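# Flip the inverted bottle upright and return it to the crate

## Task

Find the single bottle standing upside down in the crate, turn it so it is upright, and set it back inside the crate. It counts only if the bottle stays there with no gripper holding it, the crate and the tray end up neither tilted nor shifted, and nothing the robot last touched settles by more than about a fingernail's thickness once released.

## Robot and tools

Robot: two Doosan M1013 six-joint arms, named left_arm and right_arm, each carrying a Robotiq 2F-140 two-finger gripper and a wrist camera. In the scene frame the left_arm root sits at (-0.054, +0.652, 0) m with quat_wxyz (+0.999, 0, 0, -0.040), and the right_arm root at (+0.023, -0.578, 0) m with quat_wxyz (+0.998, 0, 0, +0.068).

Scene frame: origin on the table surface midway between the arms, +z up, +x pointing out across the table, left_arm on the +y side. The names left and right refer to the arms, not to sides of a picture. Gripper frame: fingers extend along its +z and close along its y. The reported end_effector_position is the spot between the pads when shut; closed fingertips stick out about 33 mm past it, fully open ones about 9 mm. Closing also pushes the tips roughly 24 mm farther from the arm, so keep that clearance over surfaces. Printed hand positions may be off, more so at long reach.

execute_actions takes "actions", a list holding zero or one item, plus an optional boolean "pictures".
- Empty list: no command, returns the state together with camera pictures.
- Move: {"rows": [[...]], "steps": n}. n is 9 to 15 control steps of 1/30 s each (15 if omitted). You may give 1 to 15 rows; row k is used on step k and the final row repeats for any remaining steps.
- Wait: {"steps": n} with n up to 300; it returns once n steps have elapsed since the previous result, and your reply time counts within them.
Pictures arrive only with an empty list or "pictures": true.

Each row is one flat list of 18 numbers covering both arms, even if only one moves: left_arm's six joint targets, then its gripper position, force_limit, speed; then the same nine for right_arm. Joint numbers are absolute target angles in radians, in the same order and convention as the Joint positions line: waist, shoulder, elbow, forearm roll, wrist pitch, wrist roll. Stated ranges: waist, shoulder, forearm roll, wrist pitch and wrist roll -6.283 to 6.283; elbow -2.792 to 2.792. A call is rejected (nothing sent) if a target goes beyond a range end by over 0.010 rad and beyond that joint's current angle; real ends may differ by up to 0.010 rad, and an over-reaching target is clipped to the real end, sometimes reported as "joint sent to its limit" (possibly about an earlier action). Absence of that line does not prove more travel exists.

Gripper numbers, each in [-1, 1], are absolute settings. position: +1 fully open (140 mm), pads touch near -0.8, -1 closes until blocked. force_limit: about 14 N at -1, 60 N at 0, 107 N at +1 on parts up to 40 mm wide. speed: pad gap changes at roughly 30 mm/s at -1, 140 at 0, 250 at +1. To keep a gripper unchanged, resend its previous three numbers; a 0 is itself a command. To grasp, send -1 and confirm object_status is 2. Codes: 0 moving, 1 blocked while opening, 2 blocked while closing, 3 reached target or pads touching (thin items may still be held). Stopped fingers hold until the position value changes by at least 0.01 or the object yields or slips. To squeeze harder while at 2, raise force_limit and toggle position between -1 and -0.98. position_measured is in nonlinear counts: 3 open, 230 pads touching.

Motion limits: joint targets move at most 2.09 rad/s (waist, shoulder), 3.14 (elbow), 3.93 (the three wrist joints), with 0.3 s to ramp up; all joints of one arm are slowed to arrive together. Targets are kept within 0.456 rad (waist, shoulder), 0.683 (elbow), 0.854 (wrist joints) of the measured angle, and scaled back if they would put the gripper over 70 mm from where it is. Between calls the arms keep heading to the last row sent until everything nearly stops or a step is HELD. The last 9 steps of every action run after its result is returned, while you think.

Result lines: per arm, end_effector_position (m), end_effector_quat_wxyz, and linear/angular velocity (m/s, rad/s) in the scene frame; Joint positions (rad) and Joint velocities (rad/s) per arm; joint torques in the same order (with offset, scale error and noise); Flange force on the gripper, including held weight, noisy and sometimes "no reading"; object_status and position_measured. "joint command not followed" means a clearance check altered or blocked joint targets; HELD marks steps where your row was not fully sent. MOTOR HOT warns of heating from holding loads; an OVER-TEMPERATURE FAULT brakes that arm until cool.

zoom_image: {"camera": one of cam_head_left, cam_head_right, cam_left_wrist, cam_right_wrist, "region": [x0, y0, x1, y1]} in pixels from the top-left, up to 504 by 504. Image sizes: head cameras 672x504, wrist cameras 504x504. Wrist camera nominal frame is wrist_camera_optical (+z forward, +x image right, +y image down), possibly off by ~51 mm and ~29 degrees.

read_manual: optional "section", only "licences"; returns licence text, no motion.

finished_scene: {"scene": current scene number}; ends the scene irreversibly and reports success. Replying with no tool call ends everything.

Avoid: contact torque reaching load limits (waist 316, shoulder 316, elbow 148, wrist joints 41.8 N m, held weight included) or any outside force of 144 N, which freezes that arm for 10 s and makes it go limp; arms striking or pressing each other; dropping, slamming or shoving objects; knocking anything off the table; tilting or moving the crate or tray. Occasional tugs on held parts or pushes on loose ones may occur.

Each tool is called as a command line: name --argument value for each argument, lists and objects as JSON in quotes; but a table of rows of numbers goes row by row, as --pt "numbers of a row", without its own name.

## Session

execute_actions --actions '[]'

Scene clock: 0.00 s of 7600.00 s.
left_arm: end_effector_position=(+0.6362, +0.0684, +0.3234) position_measured=3 object_status=3 end_effector_quat_wxyz=(+0.190, +0.925, -0.329, +0.002) end_effector_velocity=(+0.000, +0.000, +0.000) end_effector_angular_velocity=(-0.001, +0.000, +0.002) | right_arm: end_effector_position=(+0.8051, -0.3604, +0.1158) position_measured=3 object_status=3 end_effector_quat_wxyz=(-0.112, -0.599, +0.733, -0.303) end_effector_velocity=(-0.000, +0.001, -0.001) end_effector_angular_velocity=(+0.001, +0.000, +0.000)
Joint positions: left_arm=[-0.527  0.524  1.149 -0.376  1.373  1.703] | right_arm=[ 0.343  0.591  1.522 -0.696  1.232  4.13 ]
Joint velocities: left_arm=[ 0.    -0.     0.    -0.001 -0.001 -0.001] | right_arm=[ 0.001  0.     0.     0.001 -0.001  0.001]
Joint torques (N m, as the joint torque sensors report them, + toward a larger angle): no reading
Flange force (N, the push that the arm receives, along the gripper's own x y z axes): no reading

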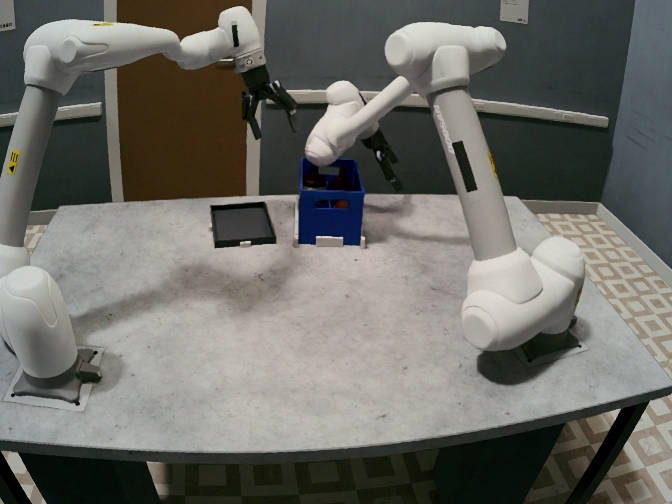

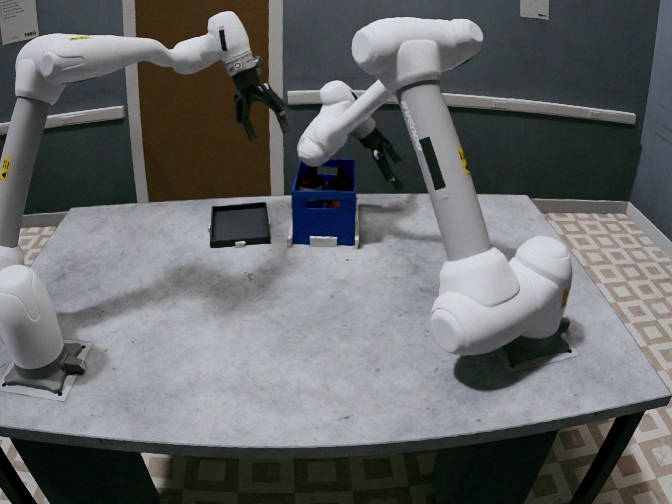

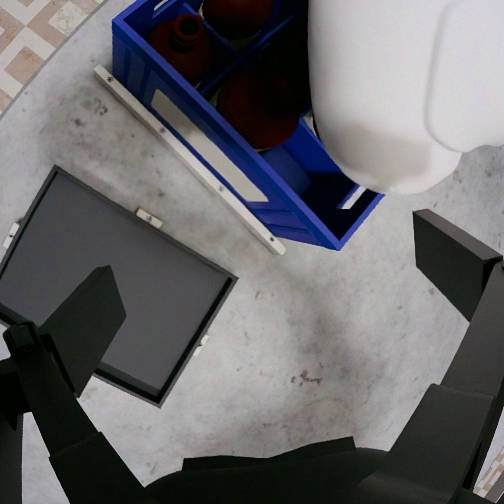

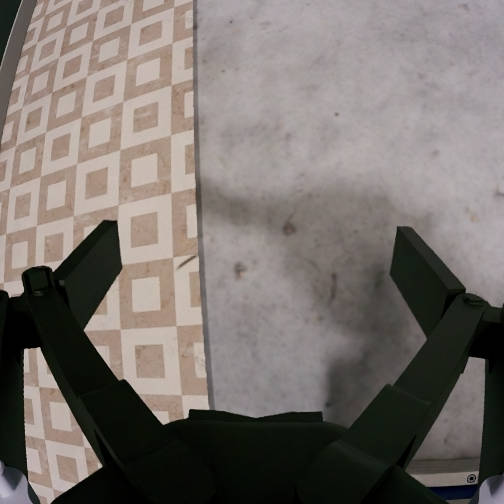

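execute_actions --actions '[{"rows": [[-0.396,0.108,2.310,-1.940,1.262,-0.655,-0.2,0,0,0.343,0.42,1.2,-0.696,1.232,3.79,0.17,0,0]], "steps": 15}]'

execute_actions --actions '[{"steps": 20}]'

execute_actions --actions '[{"rows": [[-0.396,0.108,2.310,-1.940,1.262,-0.655,-0.2,0,0,0.5122,0.4231,1.2108,0,1.5077,3.79,0.17,0,0]], "steps": 15}]'

execute_actions --actions '[{"steps": 35}]' --pictures true

Scene clock: 1.43 s of 7600.00 s.
left_arm: end_effector_position=(+0.5846, +0.0744, +0.3379) position_measured=37 object_status=0 end_effector_quat_wxyz=(+0.254, +0.940, -0.224, -0.046) end_effector_velocity=(-0.409, +0.049, +0.111) end_effector_angular_velocity=(-0.594, +1.457, +1.495) | right_arm: end_effector_position=(+0.8372, -0.3437, +0.1776) position_measured=37 object_status=0 end_effector_quat_wxyz=(-0.074, -0.613, +0.723, -0.310) end_effector_velocity=(+0.181, +0.095, +0.392) end_effector_angular_velocity=(+0.171, -0.325, +0.356)
Joint positions: left_arm=[-0.505  0.452  1.27  -0.527  1.354  1.552] | right_arm=[ 0.343  0.555  1.454 -0.696  1.232  4.057]
Joint velocities: left_arm=[ 0.179 -0.566  0.982 -1.221 -0.149 -1.22 ] | right_arm=[ 0.001 -0.219 -0.418 -0.001 -0.    -0.445]
Joint torques (N m, as the joint torque sensors report them, + toward a larger angle): left_arm=[ -8.1  -64.3  -36.87   2.07  -0.24   0.29] | right_arm=[  1.76 -98.03 -39.69   1.9    0.59   0.85]
Flange force (N, the push that the arm receives, along the gripper's own x y z axes): left_arm=[-2.0 2.7 -1.4] | right_arm=[0.0 0.4 4.4]
Steps of this call (steps 1 to 37: nothing new was sent; steps 38 to 43: the first 6 steps of this action). Readings (joint positions | what the end effector reports):
38: left_arm=[-0.527 0.524 1.150 -0.376 1.373 1.703] | right_arm=[0.343 0.591 1.522 -0.696 1.232 4.129] | left_arm position_measured=3 object_status=0 | right_arm position_measured=3 object_status=0
39: left_arm=[-0.526 0.521 1.155 -0.383 1.373 1.696] | right_arm=[0.343 0.588 1.518 -0.696 1.232 4.123] | left_arm position_measured=6 object_status=0 | right_arm position_measured=6 object_status=0
41: left_arm=[-0.518 0.494 1.200 -0.440 1.365 1.639] | right_arm=[0.343 0.570 1.484 -0.696 1.232 4.089] | left_arm position_measured=22 object_status=0 | right_arm position_measured=22 object_status=0
43: the state above

Scene clock: 2.10 s of 7600.00 s.
left_arm: end_effector_position=(+0.3546, +0.1102, +0.3590) position_measured=154 object_status=0 end_effector_quat_wxyz=(+0.309, +0.494, +0.569, -0.580) end_effector_velocity=(-0.079, +0.179, -0.004) end_effector_angular_velocity=(-0.051, +4.594, +1.830) | right_arm: end_effector_position=(+0.9068, -0.3074, +0.4408) position_measured=108 object_status=3 end_effector_quat_wxyz=(+0.057, -0.650, +0.670, -0.355) end_effector_velocity=(+0.006, +0.003, +0.054) end_effector_angular_velocity=(+0.002, -0.042, +0.044)
Joint positions: left_arm=[-0.414  0.165  2.106 -1.64   1.277  0.325] | right_arm=[ 0.343  0.422  1.204 -0.696  1.232  3.794]
Joint velocities: left_arm=[ 0.114 -0.359  1.279 -1.869 -0.096 -3.24 ] | right_arm=[ 0.    -0.024 -0.048  0.    -0.001 -0.058]
Joint torques (N m, as the joint torque sensors report them, + toward a larger angle): left_arm=[ -1.94 -46.71 -42.52  -2.08   1.47  -0.12] | right_arm=[  0.83 -75.06 -38.17   1.79  -0.26   0.59]
Flange force (N, the push that the arm receives, along the gripper's own x y z axes): left_arm=[2.7 1.8 -1.2] | right_arm=[2.3 0.9 1.7]
Kept back: nothing.
Steps of this call (steps 1 to 9: the last 9 steps of your previous action; steps 10 to 20: the robot went on to your last target). Readings (joint positions | what the end effector reports):
1: left_arm=[-0.499 0.434 1.303 -0.568 1.350 1.511] | right_arm=[0.343 0.547 1.440 -0.696 1.232 4.042] | left_arm position_measured=44 object_status=0 | right_arm position_measured=44 object_status=0
2: left_arm=[-0.494 0.417 1.335 -0.608 1.345 1.471] | right_arm=[0.343 0.539 1.425 -0.696 1.232 4.027] | left_arm position_measured=52 object_status=0 | right_arm position_measured=52 object_status=0
4: left_arm=[-0.484 0.386 1.401 -0.691 1.337 1.388] | right_arm=[0.343 0.524 1.396 -0.696 1.232 3.997] | left_arm position_measured=67 object_status=0 | right_arm position_measured=67 object_status=0
8: left_arm=[-0.466 0.329 1.541 -0.866 1.321 1.213] | right_arm=[0.343 0.494 1.339 -0.696 1.232 3.937] | left_arm position_measured=97 object_status=0 | right_arm position_measured=97 object_status=0
20: the state above

Scene clock: 2.30 s of 7600.00 s.
left_arm: end_effector_position=(+0.3499, +0.1410, +0.3529) position_measured=154 object_status=3 end_effector_quat_wxyz=(+0.122, +0.155, +0.697, -0.690) end_effector_velocity=(-0.001, +0.103, -0.031) end_effector_angular_velocity=(-0.107, +3.149, +0.591) | right_arm: end_effector_position=(+0.8705, -0.2649, +0.4159) position_measured=108 object_status=3 end_effector_quat_wxyz=(+0.054, -0.661, +0.688, -0.296) end_effector_velocity=(-0.264, +0.292, -0.169) end_effector_angular_velocity=(+0.572, +0.647, -0.019)
Joint positions: left_arm=[-0.399  0.118  2.273 -1.886  1.265 -0.313] | right_arm=[ 0.372  0.421  1.204 -0.575  1.279  3.792]
Joint velocities: left_arm=[ 0.039 -0.124  0.444 -0.656 -0.033 -2.663] | right_arm=[ 0.202  0.     0.009  0.826  0.329 -0.003]
Joint torques (N m, as the joint torque sensors report them, + toward a larger angle): left_arm=[ -0.15 -31.51 -33.34  -2.35   1.77   0.45] | right_arm=[ -3.44 -84.89 -44.66   1.71  -0.47   0.57]
Flange force (N, the push that the arm receives, along the gripper's own x y z axes): left_arm=[4.0 -9.9 -1.8] | right_arm=[2.9 4.3 2.6]
Steps of this call (steps 1 to 6: the first 6 steps of this action). Readings (joint positions | what the end effector reports):
1: left_arm=[-0.410 0.153 2.146 -1.699 1.274 0.215] | right_arm=[0.343 0.421 1.203 -0.696 1.232 3.793] | left_arm position_measured=154 object_status=3 | right_arm position_measured=108 object_status=3
2: left_arm=[-0.407 0.144 2.182 -1.751 1.272 0.105] | right_arm=[0.345 0.421 1.203 -0.689 1.234 3.793] | left_arm position_measured=154 object_status=3 | right_arm position_measured=108 object_status=3
4: left_arm=[-0.402 0.128 2.236 -1.831 1.268 -0.114] | right_arm=[0.357 0.421 1.203 -0.636 1.255 3.793] | left_arm position_measured=154 object_status=3 | right_arm position_measured=108 object_status=3
6: the state above

Scene clock: 3.47 s of 7600.00 s.
left_arm: end_effector_position=(+0.3499, +0.1498, +0.3499) position_measured=154 object_status=3 end_effector_quat_wxyz=(+0.004, +0.004, +0.707, -0.707) end_effector_velocity=(+0.000, +0.000, -0.001) end_effector_angular_velocity=(+0.002, +0.001, +0.001) | right_arm: end_effector_position=(+0.6501, -0.0604, +0.3500) position_measured=108 object_status=3 end_effector_quat_wxyz=(-0.000, -0.707, +0.707, -0.000) end_effector_velocity=(+0.000, +0.001, +0.001) end_effector_angular_velocity=(+0.002, -0.000, +0.001)
Joint positions: left_arm=[-0.396  0.108  2.31  -1.94   1.262 -0.655] | right_arm=[ 0.512  0.423  1.211 -0.     1.508  3.79 ]
Joint velocities: left_arm=[ 0.001  0.001  0.001  0.001 -0.001  0.001] | right_arm=[ 0.     0.    -0.002  0.001  0.    -0.   ]
Joint torques (N m, as the joint torque sensors report them, + toward a larger angle): left_arm=[  0.15 -36.46 -25.39  -2.77   2.04   0.07] | right_arm=[  0.97 -83.58 -42.94   4.57   0.05   0.47]
Flange force (N, the push that the arm receives, along the gripper's own x y z axes): left_arm=[-0.1 -1.0 0.0] | right_arm=[4.2 2.3 2.0]
Kept back: nothing.
Steps of this call (steps 1 to 9: the last 9 steps of your previous action; steps 10 to 35: the robot went on to your last target). Readings (joint positions | what the end effector reports):
1: left_arm=[-0.398 0.114 2.287 -1.906 1.264 -0.397] | right_arm=[0.379 0.421 1.204 -0.547 1.290 3.792] | left_arm position_measured=154 object_status=3 | right_arm position_measured=108 object_status=3
2: left_arm=[-0.397 0.112 2.297 -1.921 1.263 -0.471] | right_arm=[0.386 0.422 1.204 -0.519 1.301 3.792] | left_arm position_measured=154 object_status=3 | right_arm position_measured=108 object_status=3
4: left_arm=[-0.396 0.109 2.308 -1.937 1.262 -0.581] | right_arm=[0.399 0.422 1.205 -0.464 1.323 3.792] | left_arm position_measured=154 object_status=3 | right_arm position_measured=108 object_status=3
8: left_arm=[-0.396 0.108 2.310 -1.940 1.262 -0.653] | right_arm=[0.426 0.422 1.206 -0.355 1.367 3.791] | left_arm position_measured=154 object_status=3 | right_arm position_measured=108 object_status=3
35: the state above

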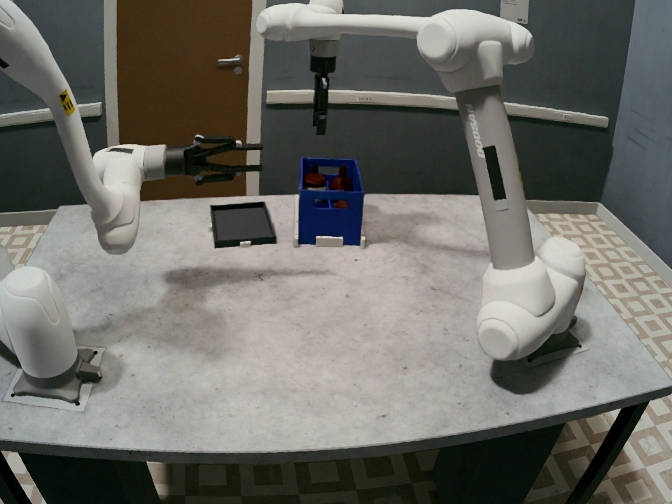

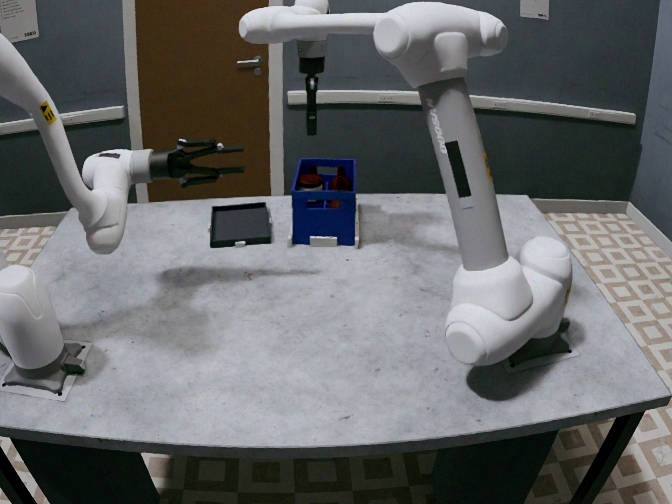

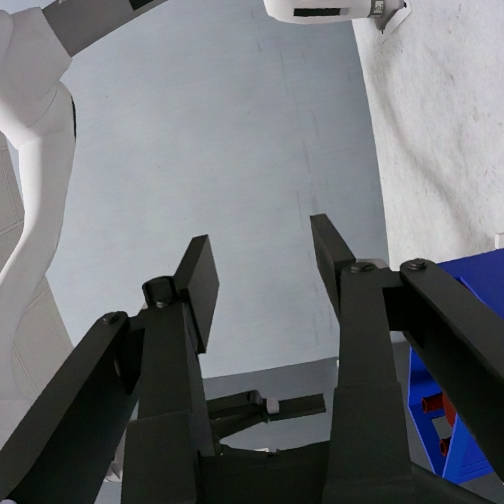

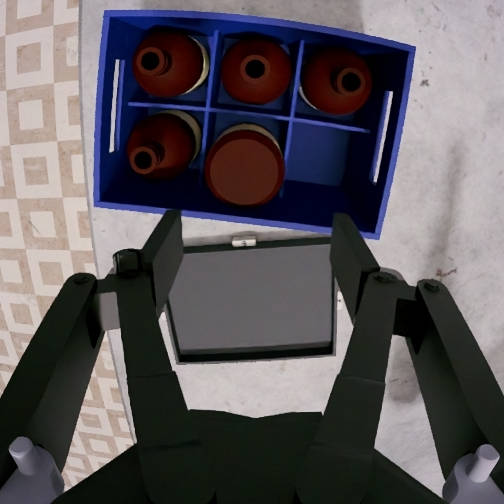

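execute_actions --actions '[{"rows": [[-0.396,0.108,2.310,-1.940,1.262,-0.655,-0.2,0,0,0.5089,0.4835,1.3754,0,1.2827,3.8665,0.24,0,0]], "steps": 15}]'

execute_actions --actions '[{"steps": 22}]' --pictures true

Scene clock: 4.43 s of 7600.00 s.
left_arm: end_effector_position=(+0.3499, +0.1498, +0.3499) position_measured=154 object_status=3 end_effector_quat_wxyz=(+0.004, +0.004, +0.707, -0.707) end_effector_velocity=(+0.001, +0.001, -0.001) end_effector_angular_velocity=(+0.001, +0.002, +0.002) | right_arm: end_effector_position=(+0.6575, -0.0556, +0.2840) position_measured=99 object_status=0 end_effector_quat_wxyz=(-0.001, -0.694, +0.720, +0.000) end_effector_velocity=(+0.041, +0.020, -0.412) end_effector_angular_velocity=(+0.017, -0.023, -0.246)
Joint positions: left_arm=[-0.396  0.108  2.31  -1.94   1.262 -0.655] | right_arm=[0.511 0.452 1.288 0.    1.403 3.826]
Joint velocities: left_arm=[ 0.001  0.     0.001 -0.001 -0.001 -0.   ] | right_arm=[-0.01   0.173  0.49  -0.    -0.692  0.235]
Joint torques (N m, as the joint torque sensors report them, + toward a larger angle): left_arm=[  0.27 -36.19 -25.02  -2.66   2.06   0.16] | right_arm=[  1.23 -95.81 -44.81   4.3    0.37   0.54]
Flange force (N, the push that the arm receives, along the gripper's own x y z axes): left_arm=[-0.1 -2.3 0.3] | right_arm=[0.4 -1.2 0.6]
Steps of this call (steps 1 to 15: the robot went on to your last target; steps 16 to 23: nothing new was sent; steps 24 to 29: the first 6 steps of this action). Readings (joint positions | what the end effector reports):
24: left_arm=[-0.396 0.108 2.310 -1.940 1.262 -0.655] | right_arm=[0.512 0.423 1.211 0.000 1.508 3.790] | left_arm position_measured=154 object_status=3 | right_arm position_measured=108 object_status=0
25: left_arm=[-0.396 0.108 2.310 -1.940 1.262 -0.655] | right_arm=[0.512 0.425 1.216 0.000 1.502 3.792] | left_arm position_measured=154 object_status=3 | right_arm position_measured=104 object_status=0
27: left_arm=[-0.396 0.108 2.310 -1.940 1.262 -0.655] | right_arm=[0.512 0.438 1.251 0.000 1.453 3.809] | left_arm position_measured=154 object_status=3 | right_arm position_measured=99 object_status=0
29: the state above

Scene clock: 5.17 s of 7600.00 s.
left_arm: end_effector_position=(+0.3499, +0.1498, +0.3499) position_measured=154 object_status=3 end_effector_quat_wxyz=(+0.004, +0.004, +0.707, -0.707) end_effector_velocity=(+0.000, -0.000, -0.000) end_effector_angular_velocity=(+0.001, -0.000, +0.000) | right_arm: end_effector_position=(+0.6612, -0.0554, +0.2101) position_measured=99 object_status=3 end_effector_quat_wxyz=(+0.000, -0.678, +0.735, +0.000) end_effector_velocity=(-0.001, -0.000, -0.001) end_effector_angular_velocity=(-0.001, +0.001, +0.001)
Joint positions: left_arm=[-0.396  0.108  2.31  -1.94   1.262 -0.655] | right_arm=[0.509 0.483 1.375 0.    1.283 3.866]
Joint velocities: left_arm=[-0.     0.    -0.    -0.    -0.001  0.   ] | right_arm=[ 0.     0.     0.001  0.     0.    -0.001]
Joint torques (N m, as the joint torque sensors report them, + toward a larger angle): left_arm=[  0.38 -37.1  -25.6   -2.68   2.06   0.  ] | right_arm=[  1.43 -88.73 -41.12   4.31   0.08   0.54]
Flange force (N, the push that the arm receives, along the gripper's own x y z axes): left_arm=[-0.2 0.4 0.8] | right_arm=[3.1 0.2 1.8]
Kept back: nothing.
Steps of this call (steps 1 to 9: the last 9 steps of your previous action; steps 10 to 22: the robot went on to your last target). Readings (joint positions | what the end effector reports):
1: left_arm=[-0.396 0.108 2.310 -1.940 1.262 -0.655] | right_arm=[0.511 0.458 1.305 0.000 1.380 3.834] | left_arm position_measured=154 object_status=3 | right_arm position_measured=99 object_status=0
2: left_arm=[-0.396 0.108 2.310 -1.940 1.262 -0.655] | right_arm=[0.510 0.464 1.322 0.000 1.356 3.842] | left_arm position_measured=154 object_status=3 | right_arm position_measured=99 object_status=0
4: left_arm=[-0.396 0.108 2.310 -1.940 1.262 -0.655] | right_arm=[0.510 0.475 1.353 0.000 1.314 3.856] | left_arm position_measured=154 object_status=3 | right_arm position_measured=99 object_status=0
8: left_arm=[-0.396 0.108 2.310 -1.940 1.262 -0.655] | right_arm=[0.509 0.482 1.372 0.000 1.287 3.865] | left_arm position_measured=154 object_status=3 | right_arm position_measured=99 object_status=3
22: the state above

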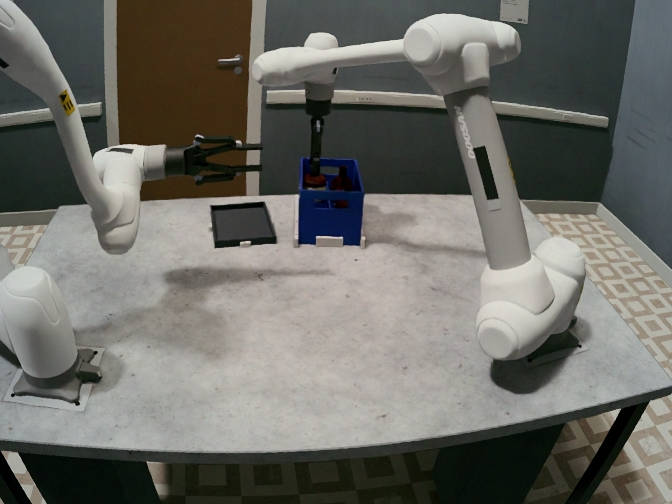

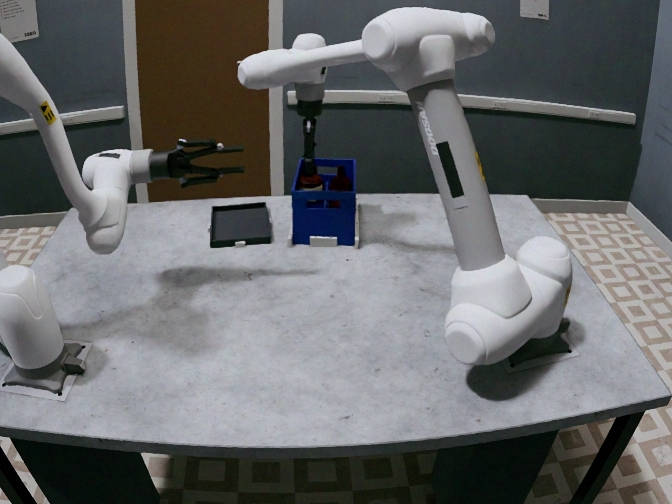

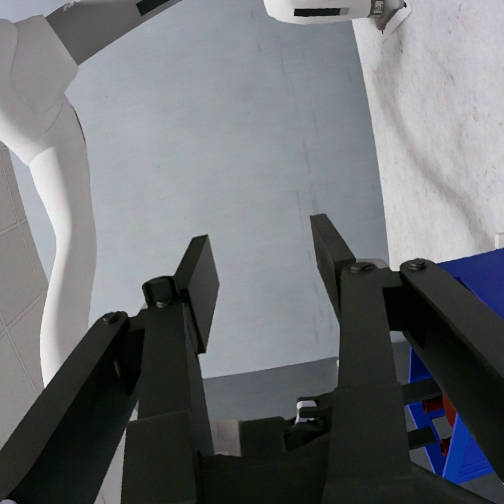

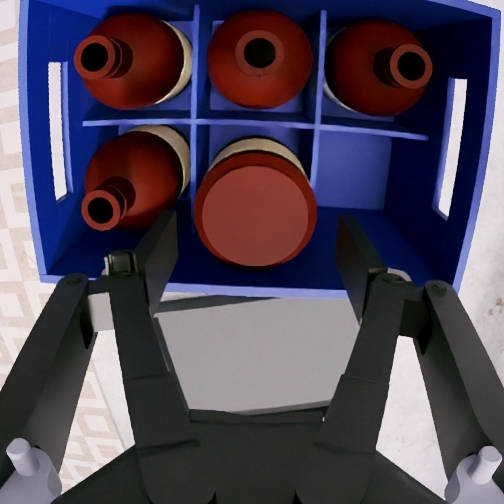

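execute_actions --actions '[{"rows": [[-0.396,0.108,2.310,-1.940,1.262,-0.655,-0.2,0,0,0.5075,0.4864,1.3822,0,1.2730,3.865,0.24,0,0],[-0.396,0.108,2.310,-1.940,1.262,-0.655,-0.2,0,0,0.5063,0.4892,1.3891,0,1.2633,3.864,0.24,0,0],[-0.396,0.108,2.310,-1.940,1.262,-0.655,-0.2,0,0,0.5063,0.4921,1.3959,0,1.2536,3.864,0.24,0,0],[-0.396,0.108,2.310,-1.940,1.262,-0.655,-0.2,0,0,0.5063,0.4949,1.4028,0,1.2439,3.864,0.24,0,0],[-0.396,0.108,2.310,-1.940,1.262,-0.655,-0.2,0,0,0.5063,0.4978,1.4096,0,1.2342,3.864,0.24,0,0],[-0.396,0.108,2.310,-1.940,1.262,-0.655,-0.2,0,0,0.5063,0.5012,1.4154,0,1.2250,3.864,0.24,0,0],[-0.396,0.108,2.310,-1.940,1.262,-0.655,-0.2,0,0,0.5063,0.5046,1.4212,0,1.2157,3.864,0.24,0,0],[-0.396,0.108,2.310,-1.940,1.262,-0.655,-0.2,0,0,0.5063,0.5080,1.4270,0,1.2065,3.864,0.24,0,0],[-0.396,0.108,2.310,-1.940,1.262,-0.655,-0.2,0,0,0.5063,0.5115,1.4329,0,1.1973,3.864,0.24,0,0],[-0.396,0.108,2.310,-1.940,1.262,-0.655,-0.2,0,0,0.5063,0.5149,1.4387,0,1.1880,3.864,0.24,0,0],[-0.396,0.108,2.310,-1.940,1.262,-0.655,-0.2,0,0,0.5063,0.5183,1.4445,0,1.1788,3.864,0.24,0,0]], "steps": 15}]'

execute_actions --actions '[{"steps": 15}]' --pictures true

Scene clock: 6.80 s of 7600.00 s.
left_arm: end_effector_position=(+0.3499, +0.1498, +0.3499) position_measured=154 object_status=3 end_effector_quat_wxyz=(+0.004, +0.004, +0.707, -0.707) end_effector_velocity=(+0.000, -0.000, -0.000) end_effector_angular_velocity=(+0.001, -0.001, -0.000) | right_arm: end_effector_position=(+0.6622, -0.0569, +0.1918) position_measured=99 object_status=3 end_effector_quat_wxyz=(-0.000, -0.678, +0.735, +0.000) end_effector_velocity=(+0.000, -0.005, -0.155) end_effector_angular_velocity=(-0.001, +0.001, -0.000)
Joint positions: left_arm=[-0.396  0.108  2.31  -1.94   1.262 -0.655] | right_arm=[ 0.507  0.492  1.396 -0.     1.253  3.864]
Joint velocities: left_arm=[ 0.     0.    -0.001  0.001 -0.001  0.   ] | right_arm=[-0.005  0.075  0.175  0.    -0.249 -0.005]
Joint torques (N m, as the joint torque sensors report them, + toward a larger angle): left_arm=[  0.14 -36.97 -25.52  -2.64   2.06   0.02] | right_arm=[  2.36 -86.79 -39.83   4.16   0.07   0.8 ]
Flange force (N, the push that the arm receives, along the gripper's own x y z axes): left_arm=[-0.6 -0.2 0.4] | right_arm=[4.1 -0.1 1.9]
Steps of this call (steps 1 to 15: the robot went on to your last target; steps 16 to 43: nothing new was sent; steps 44 to 49: the first 6 steps of this action). Readings (joint positions | what the end effector reports):
44: left_arm=[-0.396 0.108 2.310 -1.940 1.262 -0.655] | right_arm=[0.509 0.484 1.376 -0.000 1.283 3.867] | left_arm position_measured=154 object_status=3 | right_arm position_measured=99 object_status=3
45: left_arm=[-0.396 0.108 2.310 -1.940 1.262 -0.655] | right_arm=[0.509 0.484 1.377 -0.000 1.280 3.866] | left_arm position_measured=154 object_status=3 | right_arm position_measured=99 object_status=3
47: left_arm=[-0.396 0.108 2.310 -1.940 1.262 -0.655] | right_arm=[0.507 0.488 1.385 -0.000 1.269 3.865] | left_arm position_measured=154 object_status=3 | right_arm position_measured=99 object_status=3
49: the state above

Scene clock: 7.30 s of 7600.00 s.
left_arm: end_effector_position=(+0.3499, +0.1498, +0.3499) position_measured=154 object_status=3 end_effector_quat_wxyz=(+0.004, +0.004, +0.707, -0.707) end_effector_velocity=(-0.001, +0.000, -0.000) end_effector_angular_velocity=(+0.001, +0.001, -0.001) | right_arm: end_effector_position=(+0.6622, -0.0573, +0.1452) position_measured=99 object_status=3 end_effector_quat_wxyz=(+0.000, -0.678, +0.735, -0.000) end_effector_velocity=(+0.000, -0.000, -0.002) end_effector_angular_velocity=(+0.000, -0.000, +0.000)
Joint positions: left_arm=[-0.396  0.108  2.31  -1.94   1.262 -0.655] | right_arm=[ 0.506  0.518  1.444 -0.     1.179  3.864]
Joint velocities: left_arm=[ 0.    -0.     0.     0.002 -0.    -0.002] | right_arm=[-0.     0.001  0.002  0.    -0.004 -0.001]
Joint torques (N m, as the joint torque sensors report them, + toward a larger angle): left_arm=[ -0.26 -36.84 -25.66  -2.64   2.12   0.04] | right_arm=[  1.01 -93.21 -39.55   4.11   0.07   0.51]
Flange force (N, the push that the arm receives, along the gripper's own x y z axes): left_arm=[-0.3 -0.6 -0.7] | right_arm=[-0.4 -3.1 2.9]
Kept back: nothing.
Steps of this call (steps 1 to 9: the last 9 steps of your previous action; steps 10 to 15: the robot went on to your last target). Readings (joint positions | what the end effector reports):
1: left_arm=[-0.396 0.108 2.310 -1.940 1.262 -0.655] | right_arm=[0.507 0.495 1.402 -0.000 1.245 3.864] | left_arm position_measured=154 object_status=3 | right_arm position_measured=99 object_status=3
2: left_arm=[-0.396 0.108 2.310 -1.940 1.262 -0.655] | right_arm=[0.506 0.498 1.408 -0.000 1.236 3.864] | left_arm position_measured=154 object_status=3 | right_arm position_measured=99 object_status=3
4: left_arm=[-0.396 0.108 2.310 -1.940 1.262 -0.655] | right_arm=[0.506 0.504 1.420 -0.000 1.218 3.864] | left_arm position_measured=154 object_status=3 | right_arm position_measured=99 object_status=3
8: left_arm=[-0.396 0.108 2.310 -1.940 1.262 -0.655] | right_arm=[0.506 0.516 1.440 -0.000 1.187 3.864] | left_arm position_measured=154 object_status=3 | right_arm position_measured=99 object_status=3
15: the state above

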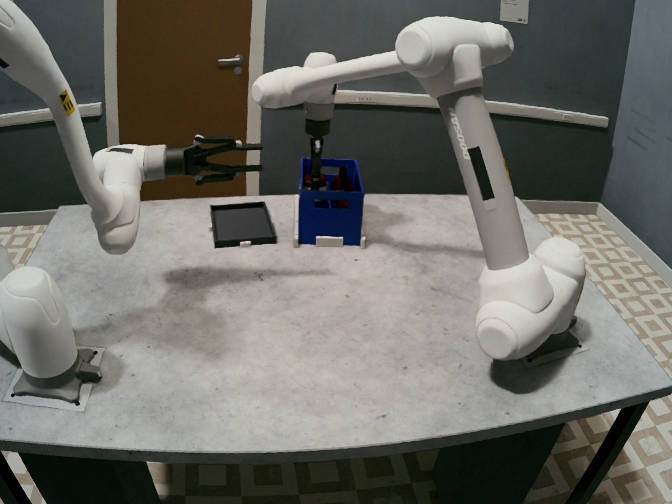

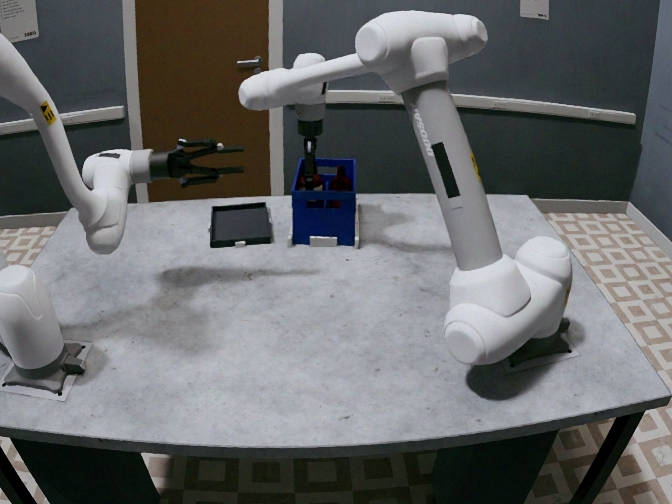

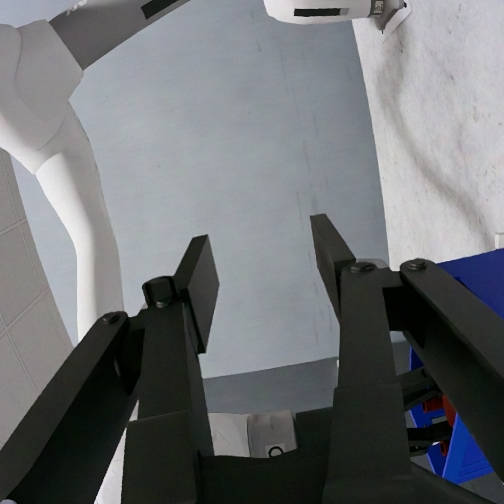

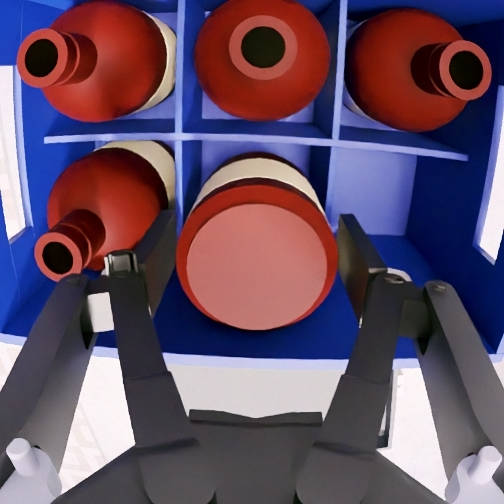

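execute_actions --actions '[{"rows": [[-0.396,0.108,2.310,-1.940,1.262,-0.655,-0.2,0,0,0.5063,0.5183,1.4445,0,1.1788,3.864,-1,0.6,-0.8]], "steps": 15}]'

execute_actions --actions '[{"steps": 12}]'

execute_actions --actions '[{"rows": [[-0.396,0.108,2.310,-1.940,1.262,-0.655,-0.2,0,0,0.5063,0.5149,1.4387,0,1.1880,3.864,-1,0.6,-0.8],[-0.396,0.108,2.310,-1.940,1.262,-0.655,-0.2,0,0,0.5063,0.5115,1.4329,0,1.1973,3.864,-1,0.6,-0.8],[-0.396,0.108,2.310,-1.940,1.262,-0.655,-0.2,0,0,0.5063,0.5080,1.4270,0,1.2065,3.864,-1,0.6,-0.8],[-0.396,0.108,2.310,-1.940,1.262,-0.655,-0.2,0,0,0.5063,0.5046,1.4212,0,1.2157,3.864,-1,0.6,-0.8],[-0.396,0.108,2.310,-1.940,1.262,-0.655,-0.2,0,0,0.5063,0.5012,1.4154,0,1.2250,3.864,-1,0.6,-0.8],[-0.396,0.108,2.310,-1.940,1.262,-0.655,-0.2,0,0,0.5063,0.4978,1.4096,0,1.2342,3.864,-1,0.6,-0.8],[-0.396,0.108,2.310,-1.940,1.262,-0.655,-0.2,0,0,0.5063,0.4929,1.3986,0,1.2501,3.864,-1,0.6,-0.8],[-0.396,0.108,2.310,-1.940,1.262,-0.655,-0.2,0,0,0.5063,0.4879,1.3876,0,1.2661,3.864,-1,0.6,-0.8],[-0.396,0.108,2.310,-1.940,1.262,-0.655,-0.2,0,0,0.5063,0.4830,1.3766,0,1.2820,3.864,-1,0.6,-0.8],[-0.396,0.108,2.310,-1.940,1.262,-0.655,-0.2,0,0,0.5063,0.4788,1.3642,0,1.2986,3.864,-1,0.6,-0.8],[-0.396,0.108,2.310,-1.940,1.262,-0.655,-0.2,0,0,0.5063,0.4747,1.3517,0,1.3152,3.864,-1,0.6,-0.8],[-0.396,0.108,2.310,-1.940,1.262,-0.655,-0.2,0,0,0.5063,0.4707,1.3393,0,1.3316,3.864,-1,0.6,-0.8],[-0.396,0.108,2.310,-1.940,1.262,-0.655,-0.2,0,0,0.5063,0.4668,1.3268,0,1.3480,3.864,-1,0.6,-0.8],[-0.396,0.108,2.310,-1.940,1.262,-0.655,-0.2,0,0,0.5063,0.4630,1.3144,0,1.3642,3.864,-1,0.6,-0.8],[-0.396,0.108,2.310,-1.940,1.262,-0.655,-0.2,0,0,0.5063,0.4593,1.3019,0,1.3804,3.864,-1,0.6,-0.8]], "steps": 15}]'

execute_actions --actions '[{"rows": [[-0.396,0.108,2.310,-1.940,1.262,-0.655,-0.2,0,0,0.5063,0.4567,1.2871,0,1.3978,3.864,-1,0.6,-0.8],[-0.396,0.108,2.310,-1.940,1.262,-0.655,-0.2,0,0,0.5063,0.4542,1.2724,0,1.4150,3.864,-1,0.6,-0.8],[-0.396,0.108,2.310,-1.940,1.262,-0.655,-0.2,0,0,0.5063,0.4519,1.2576,0,1.4321,3.864,-1,0.6,-0.8],[-0.396,0.108,2.310,-1.940,1.262,-0.655,-0.2,0,0,0.5063,0.4497,1.2429,0,1.4490,3.864,-1,0.6,-0.8],[-0.396,0.108,2.310,-1.940,1.262,-0.655,-0.2,0,0,0.5063,0.4476,1.2281,0,1.4659,3.864,-1,0.6,-0.8],[-0.396,0.108,2.310,-1.940,1.262,-0.655,-0.2,0,0,0.5063,0.4456,1.2134,0,1.4826,3.864,-1,0.6,-0.8],[-0.396,0.108,2.310,-1.940,1.262,-0.655,-0.2,0,0,0.5063,0.4437,1.1986,0,1.4993,3.864,-1,0.6,-0.8]], "steps": 12}]' --pictures true

Scene clock: 9.00 s of 7600.00 s.
left_arm: end_effector_position=(+0.3499, +0.1498, +0.3499) position_measured=154 object_status=3 end_effector_quat_wxyz=(+0.004, +0.004, +0.707, -0.707) end_effector_velocity=(+0.001, +0.000, +0.001) end_effector_angular_velocity=(-0.002, -0.000, +0.000) | right_arm: end_effector_position=(+0.6622, -0.0573, +0.1450) position_measured=111 object_status=0 end_effector_quat_wxyz=(-0.000, -0.678, +0.735, -0.000) end_effector_velocity=(-0.001, -0.000, -0.001) end_effector_angular_velocity=(-0.001, +0.001, -0.000)
Joint positions: left_arm=[-0.396  0.108  2.31  -1.94   1.262 -0.655] | right_arm=[ 0.506  0.518  1.445 -0.     1.179  3.864]
Joint velocities: left_arm=[ 0.001  0.    -0.001 -0.     0.002 -0.   ] | right_arm=[ 0.     0.     0.001 -0.    -0.     0.001]
Joint torques (N m, as the joint torque sensors report them, + toward a larger angle): left_arm=[ -0.14 -36.9  -25.61  -2.76   2.07   0.08] | right_arm=[  0.8  -90.79 -39.54   4.13   0.17   0.62]
Flange force (N, the push that the arm receives, along the gripper's own x y z axes): left_arm=[-0.7 -0.7 -0.7] | right_arm=[2.0 -0.4 2.0]
Steps of this call (steps 1 to 15: the robot went on to your last target; steps 16 to 45: nothing new was sent; steps 46 to 51: the first 6 steps of this action). Readings (joint positions | what the end effector reports):
46: left_arm=[-0.396 0.108 2.310 -1.940 1.262 -0.655] | right_arm=[0.506 0.518 1.445 -0.000 1.179 3.864] | left_arm position_measured=154 object_status=3 | right_arm position_measured=99 object_status=0
47: left_arm=[-0.396 0.108 2.310 -1.940 1.262 -0.655] | right_arm=[0.506 0.518 1.445 -0.000 1.179 3.864] | left_arm position_measured=154 object_status=3 | right_arm position_measured=100 object_status=0
49: left_arm=[-0.396 0.108 2.310 -1.940 1.262 -0.655] | right_arm=[0.506 0.518 1.445 -0.000 1.179 3.864] | left_arm position_measured=154 object_status=3 | right_arm position_measured=106 object_status=0
51: the state above

Scene clock: 9.40 s of 7600.00 s.
left_arm: end_effector_position=(+0.3499, +0.1498, +0.3499) position_measured=154 object_status=3 end_effector_quat_wxyz=(+0.004, +0.004, +0.707, -0.707) end_effector_velocity=(+0.000, +0.000, +0.000) end_effector_angular_velocity=(-0.000, +0.001, +0.001) | right_arm: end_effector_position=(+0.6622, -0.0573, +0.1450) position_measured=124 object_status=2 end_effector_quat_wxyz=(-0.000, -0.678, +0.735, +0.000) end_effector_velocity=(-0.000, +0.000, -0.001) end_effector_angular_velocity=(-0.001, +0.001, +0.001)
Joint positions: left_arm=[-0.396  0.108  2.31  -1.94   1.262 -0.655] | right_arm=[0.506 0.518 1.445 0.    1.179 3.864]
Joint velocities: left_arm=[ 0.    -0.001  0.001 -0.001 -0.001 -0.001] | right_arm=[ 0.     0.     0.    -0.     0.    -0.001]
Joint torques (N m, as the joint torque sensors report them, + toward a larger angle): left_arm=[ -0.15 -36.26 -25.55  -2.75   2.13   0.14] | right_arm=[  0.95 -74.78 -31.16   3.93  -0.31   0.49]
Flange force (N, the push that the arm receives, along the gripper's own x y z axes): left_arm=[0.1 -2.3 -0.8] | right_arm=[4.6 2.3 -16.7]
Kept back: nothing.
Steps of this call (steps 1 to 9: the last 9 steps of your previous action; steps 10 to 12: the robot went on to your last target). Readings (joint positions | what the end effector reports):
1: left_arm=[-0.396 0.108 2.310 -1.940 1.262 -0.655] | right_arm=[0.506 0.518 1.445 -0.000 1.179 3.864] | left_arm position_measured=154 object_status=3 | right_arm position_measured=114 object_status=0
2: left_arm=[-0.396 0.108 2.310 -1.940 1.262 -0.655] | right_arm=[0.506 0.518 1.445 0.000 1.179 3.864] | left_arm position_measured=154 object_status=3 | right_arm position_measured=117 object_status=0
4: left_arm=[-0.396 0.108 2.310 -1.940 1.262 -0.655] | right_arm=[0.506 0.518 1.445 0.000 1.179 3.864] | left_arm position_measured=154 object_status=3 | right_arm position_measured=123 object_status=0
8: left_arm=[-0.396 0.108 2.310 -1.940 1.262 -0.655] | right_arm=[0.506 0.518 1.445 0.000 1.179 3.864] | left_arm position_measured=154 object_status=3 | right_arm position_measured=124 object_status=0
12: the state above

Scene clock: 9.60 s of 7600.00 s.
left_arm: end_effector_position=(+0.3499, +0.1498, +0.3499) position_measured=154 object_status=3 end_effector_quat_wxyz=(+0.004, +0.004, +0.707, -0.707) end_effector_velocity=(+0.001, -0.000, +0.001) end_effector_angular_velocity=(-0.002, +0.000, +0.001) | right_arm: end_effector_position=(+0.6623, -0.0572, +0.1625) position_measured=124 object_status=2 end_effector_quat_wxyz=(-0.000, -0.678, +0.735, +0.000) end_effector_velocity=(+0.001, -0.000, +0.156) end_effector_angular_velocity=(+0.002, -0.002, +0.000)
Joint positions: left_arm=[-0.396  0.108  2.31  -1.94   1.262 -0.655] | right_arm=[0.506 0.508 1.427 0.    1.207 3.864]
Joint velocities: left_arm=[ 0.    -0.    -0.001 -0.001  0.001 -0.001] | right_arm=[-0.001 -0.091 -0.154  0.     0.242 -0.001]
Joint torques (N m, as the joint torque sensors report them, + toward a larger angle): left_arm=[  0.64 -36.69 -25.53  -2.76   2.06   0.04] | right_arm=[  1.45 -94.93 -41.45   4.28   0.64   0.59]
Flange force (N, the push that the arm receives, along the gripper's own x y z axes): left_arm=[0.5 -0.7 0.9] | right_arm=[1.3 -2.1 4.5]
Steps of this call (steps 1 to 6: the first 6 steps of this action). Readings (joint positions | what the end effector reports):
1: left_arm=[-0.396 0.108 2.310 -1.940 1.262 -0.655] | right_arm=[0.506 0.518 1.444 0.000 1.179 3.864] | left_arm position_measured=154 object_status=3 | right_arm position_measured=124 object_status=2
2: left_arm=[-0.396 0.108 2.310 -1.940 1.262 -0.655] | right_arm=[0.506 0.518 1.444 0.000 1.180 3.864] | left_arm position_measured=154 object_status=3 | right_arm position_measured=124 object_status=2
4: left_arm=[-0.396 0.108 2.310 -1.940 1.262 -0.655] | right_arm=[0.506 0.514 1.437 0.000 1.191 3.864] | left_arm position_measured=154 object_status=3 | right_arm position_measured=124 object_status=2
6: the state above

Scene clock: 10.00 s of 7600.00 s.
left_arm: end_effector_position=(+0.3499, +0.1498, +0.3499) position_measured=154 object_status=3 end_effector_quat_wxyz=(+0.004, +0.004, +0.707, -0.707) end_effector_velocity=(-0.000, -0.000, +0.000) end_effector_angular_velocity=(-0.001, -0.002, -0.001) | right_arm: end_effector_position=(+0.6628, -0.0569, +0.2654) position_measured=124 object_status=2 end_effector_quat_wxyz=(+0.000, -0.678, +0.735, +0.000) end_effector_velocity=(+0.003, +0.001, +0.293) end_effector_angular_velocity=(+0.002, -0.002, -0.000)
Joint positions: left_arm=[-0.396  0.108  2.31  -1.94   1.262 -0.655] | right_arm=[0.506 0.462 1.306 0.    1.373 3.864]
Joint velocities: left_arm=[-0.    -0.     0.     0.     0.001  0.001] | right_arm=[-0.001 -0.093 -0.396  0.     0.486 -0.001]
Joint torques (N m, as the joint torque sensors report them, + toward a larger angle): left_arm=[  0.74 -36.8  -25.45  -2.7    2.1    0.11] | right_arm=[  0.62 -86.06 -42.86   4.33  -0.12   0.52]
Flange force (N, the push that the arm receives, along the gripper's own x y z axes): left_arm=[0.5 -0.8 1.4] | right_arm=[4.5 2.2 2.4]
Steps of this call (steps 1 to 9: the last 9 steps of your previous action; steps 10 to 12: the first 3 steps of this action). Readings (joint positions | what the end effector reports):
10: left_arm=[-0.396 0.108 2.310 -1.940 1.262 -0.655] | right_arm=[0.506 0.469 1.332 0.000 1.341 3.864] | left_arm position_measured=154 object_status=3 | right_arm position_measured=124 object_status=2
11: left_arm=[-0.396 0.108 2.310 -1.940 1.262 -0.655] | right_arm=[0.506 0.465 1.319 0.000 1.357 3.864] | left_arm position_measured=154 object_status=3 | right_arm position_measured=124 object_status=2
12: the state above

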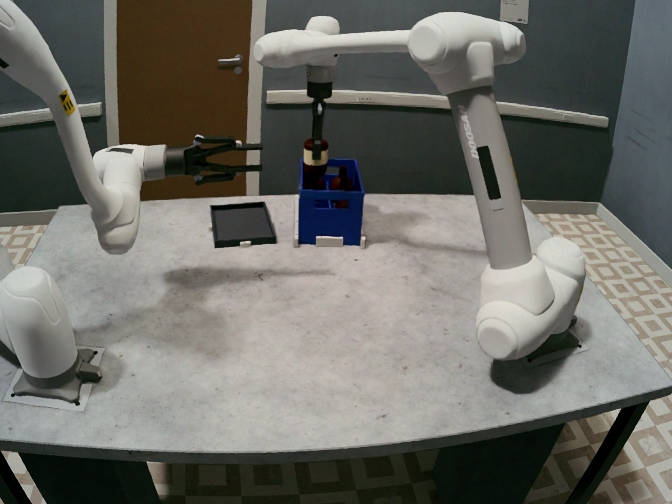

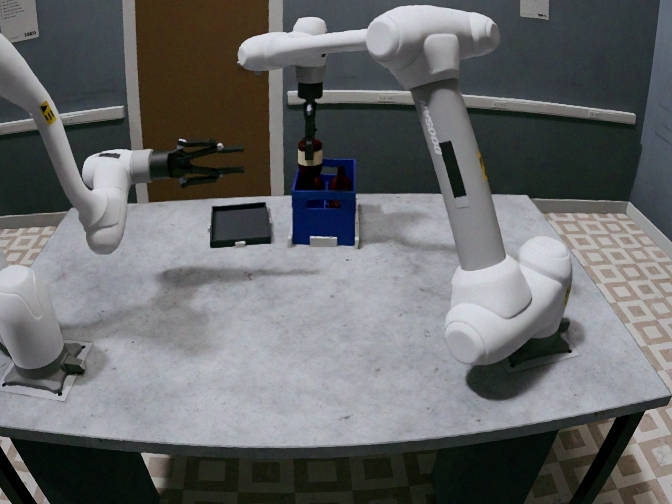

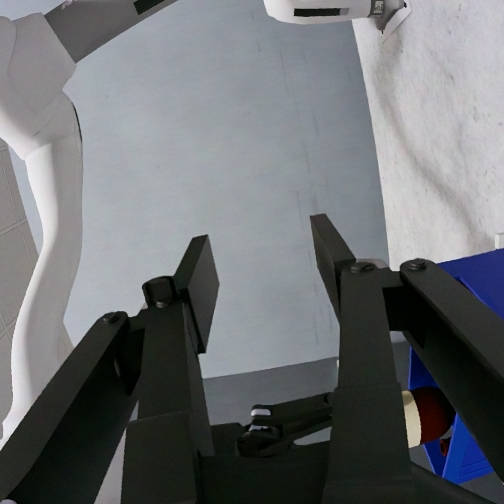

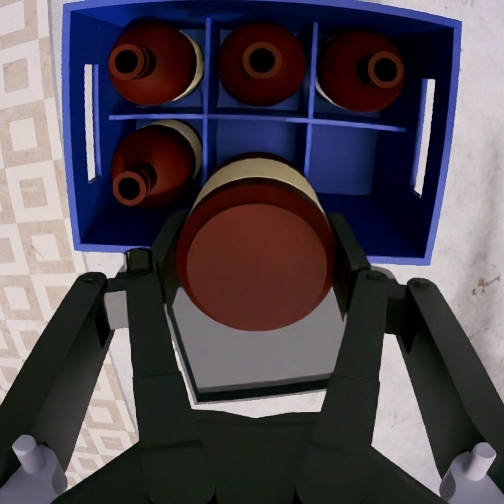

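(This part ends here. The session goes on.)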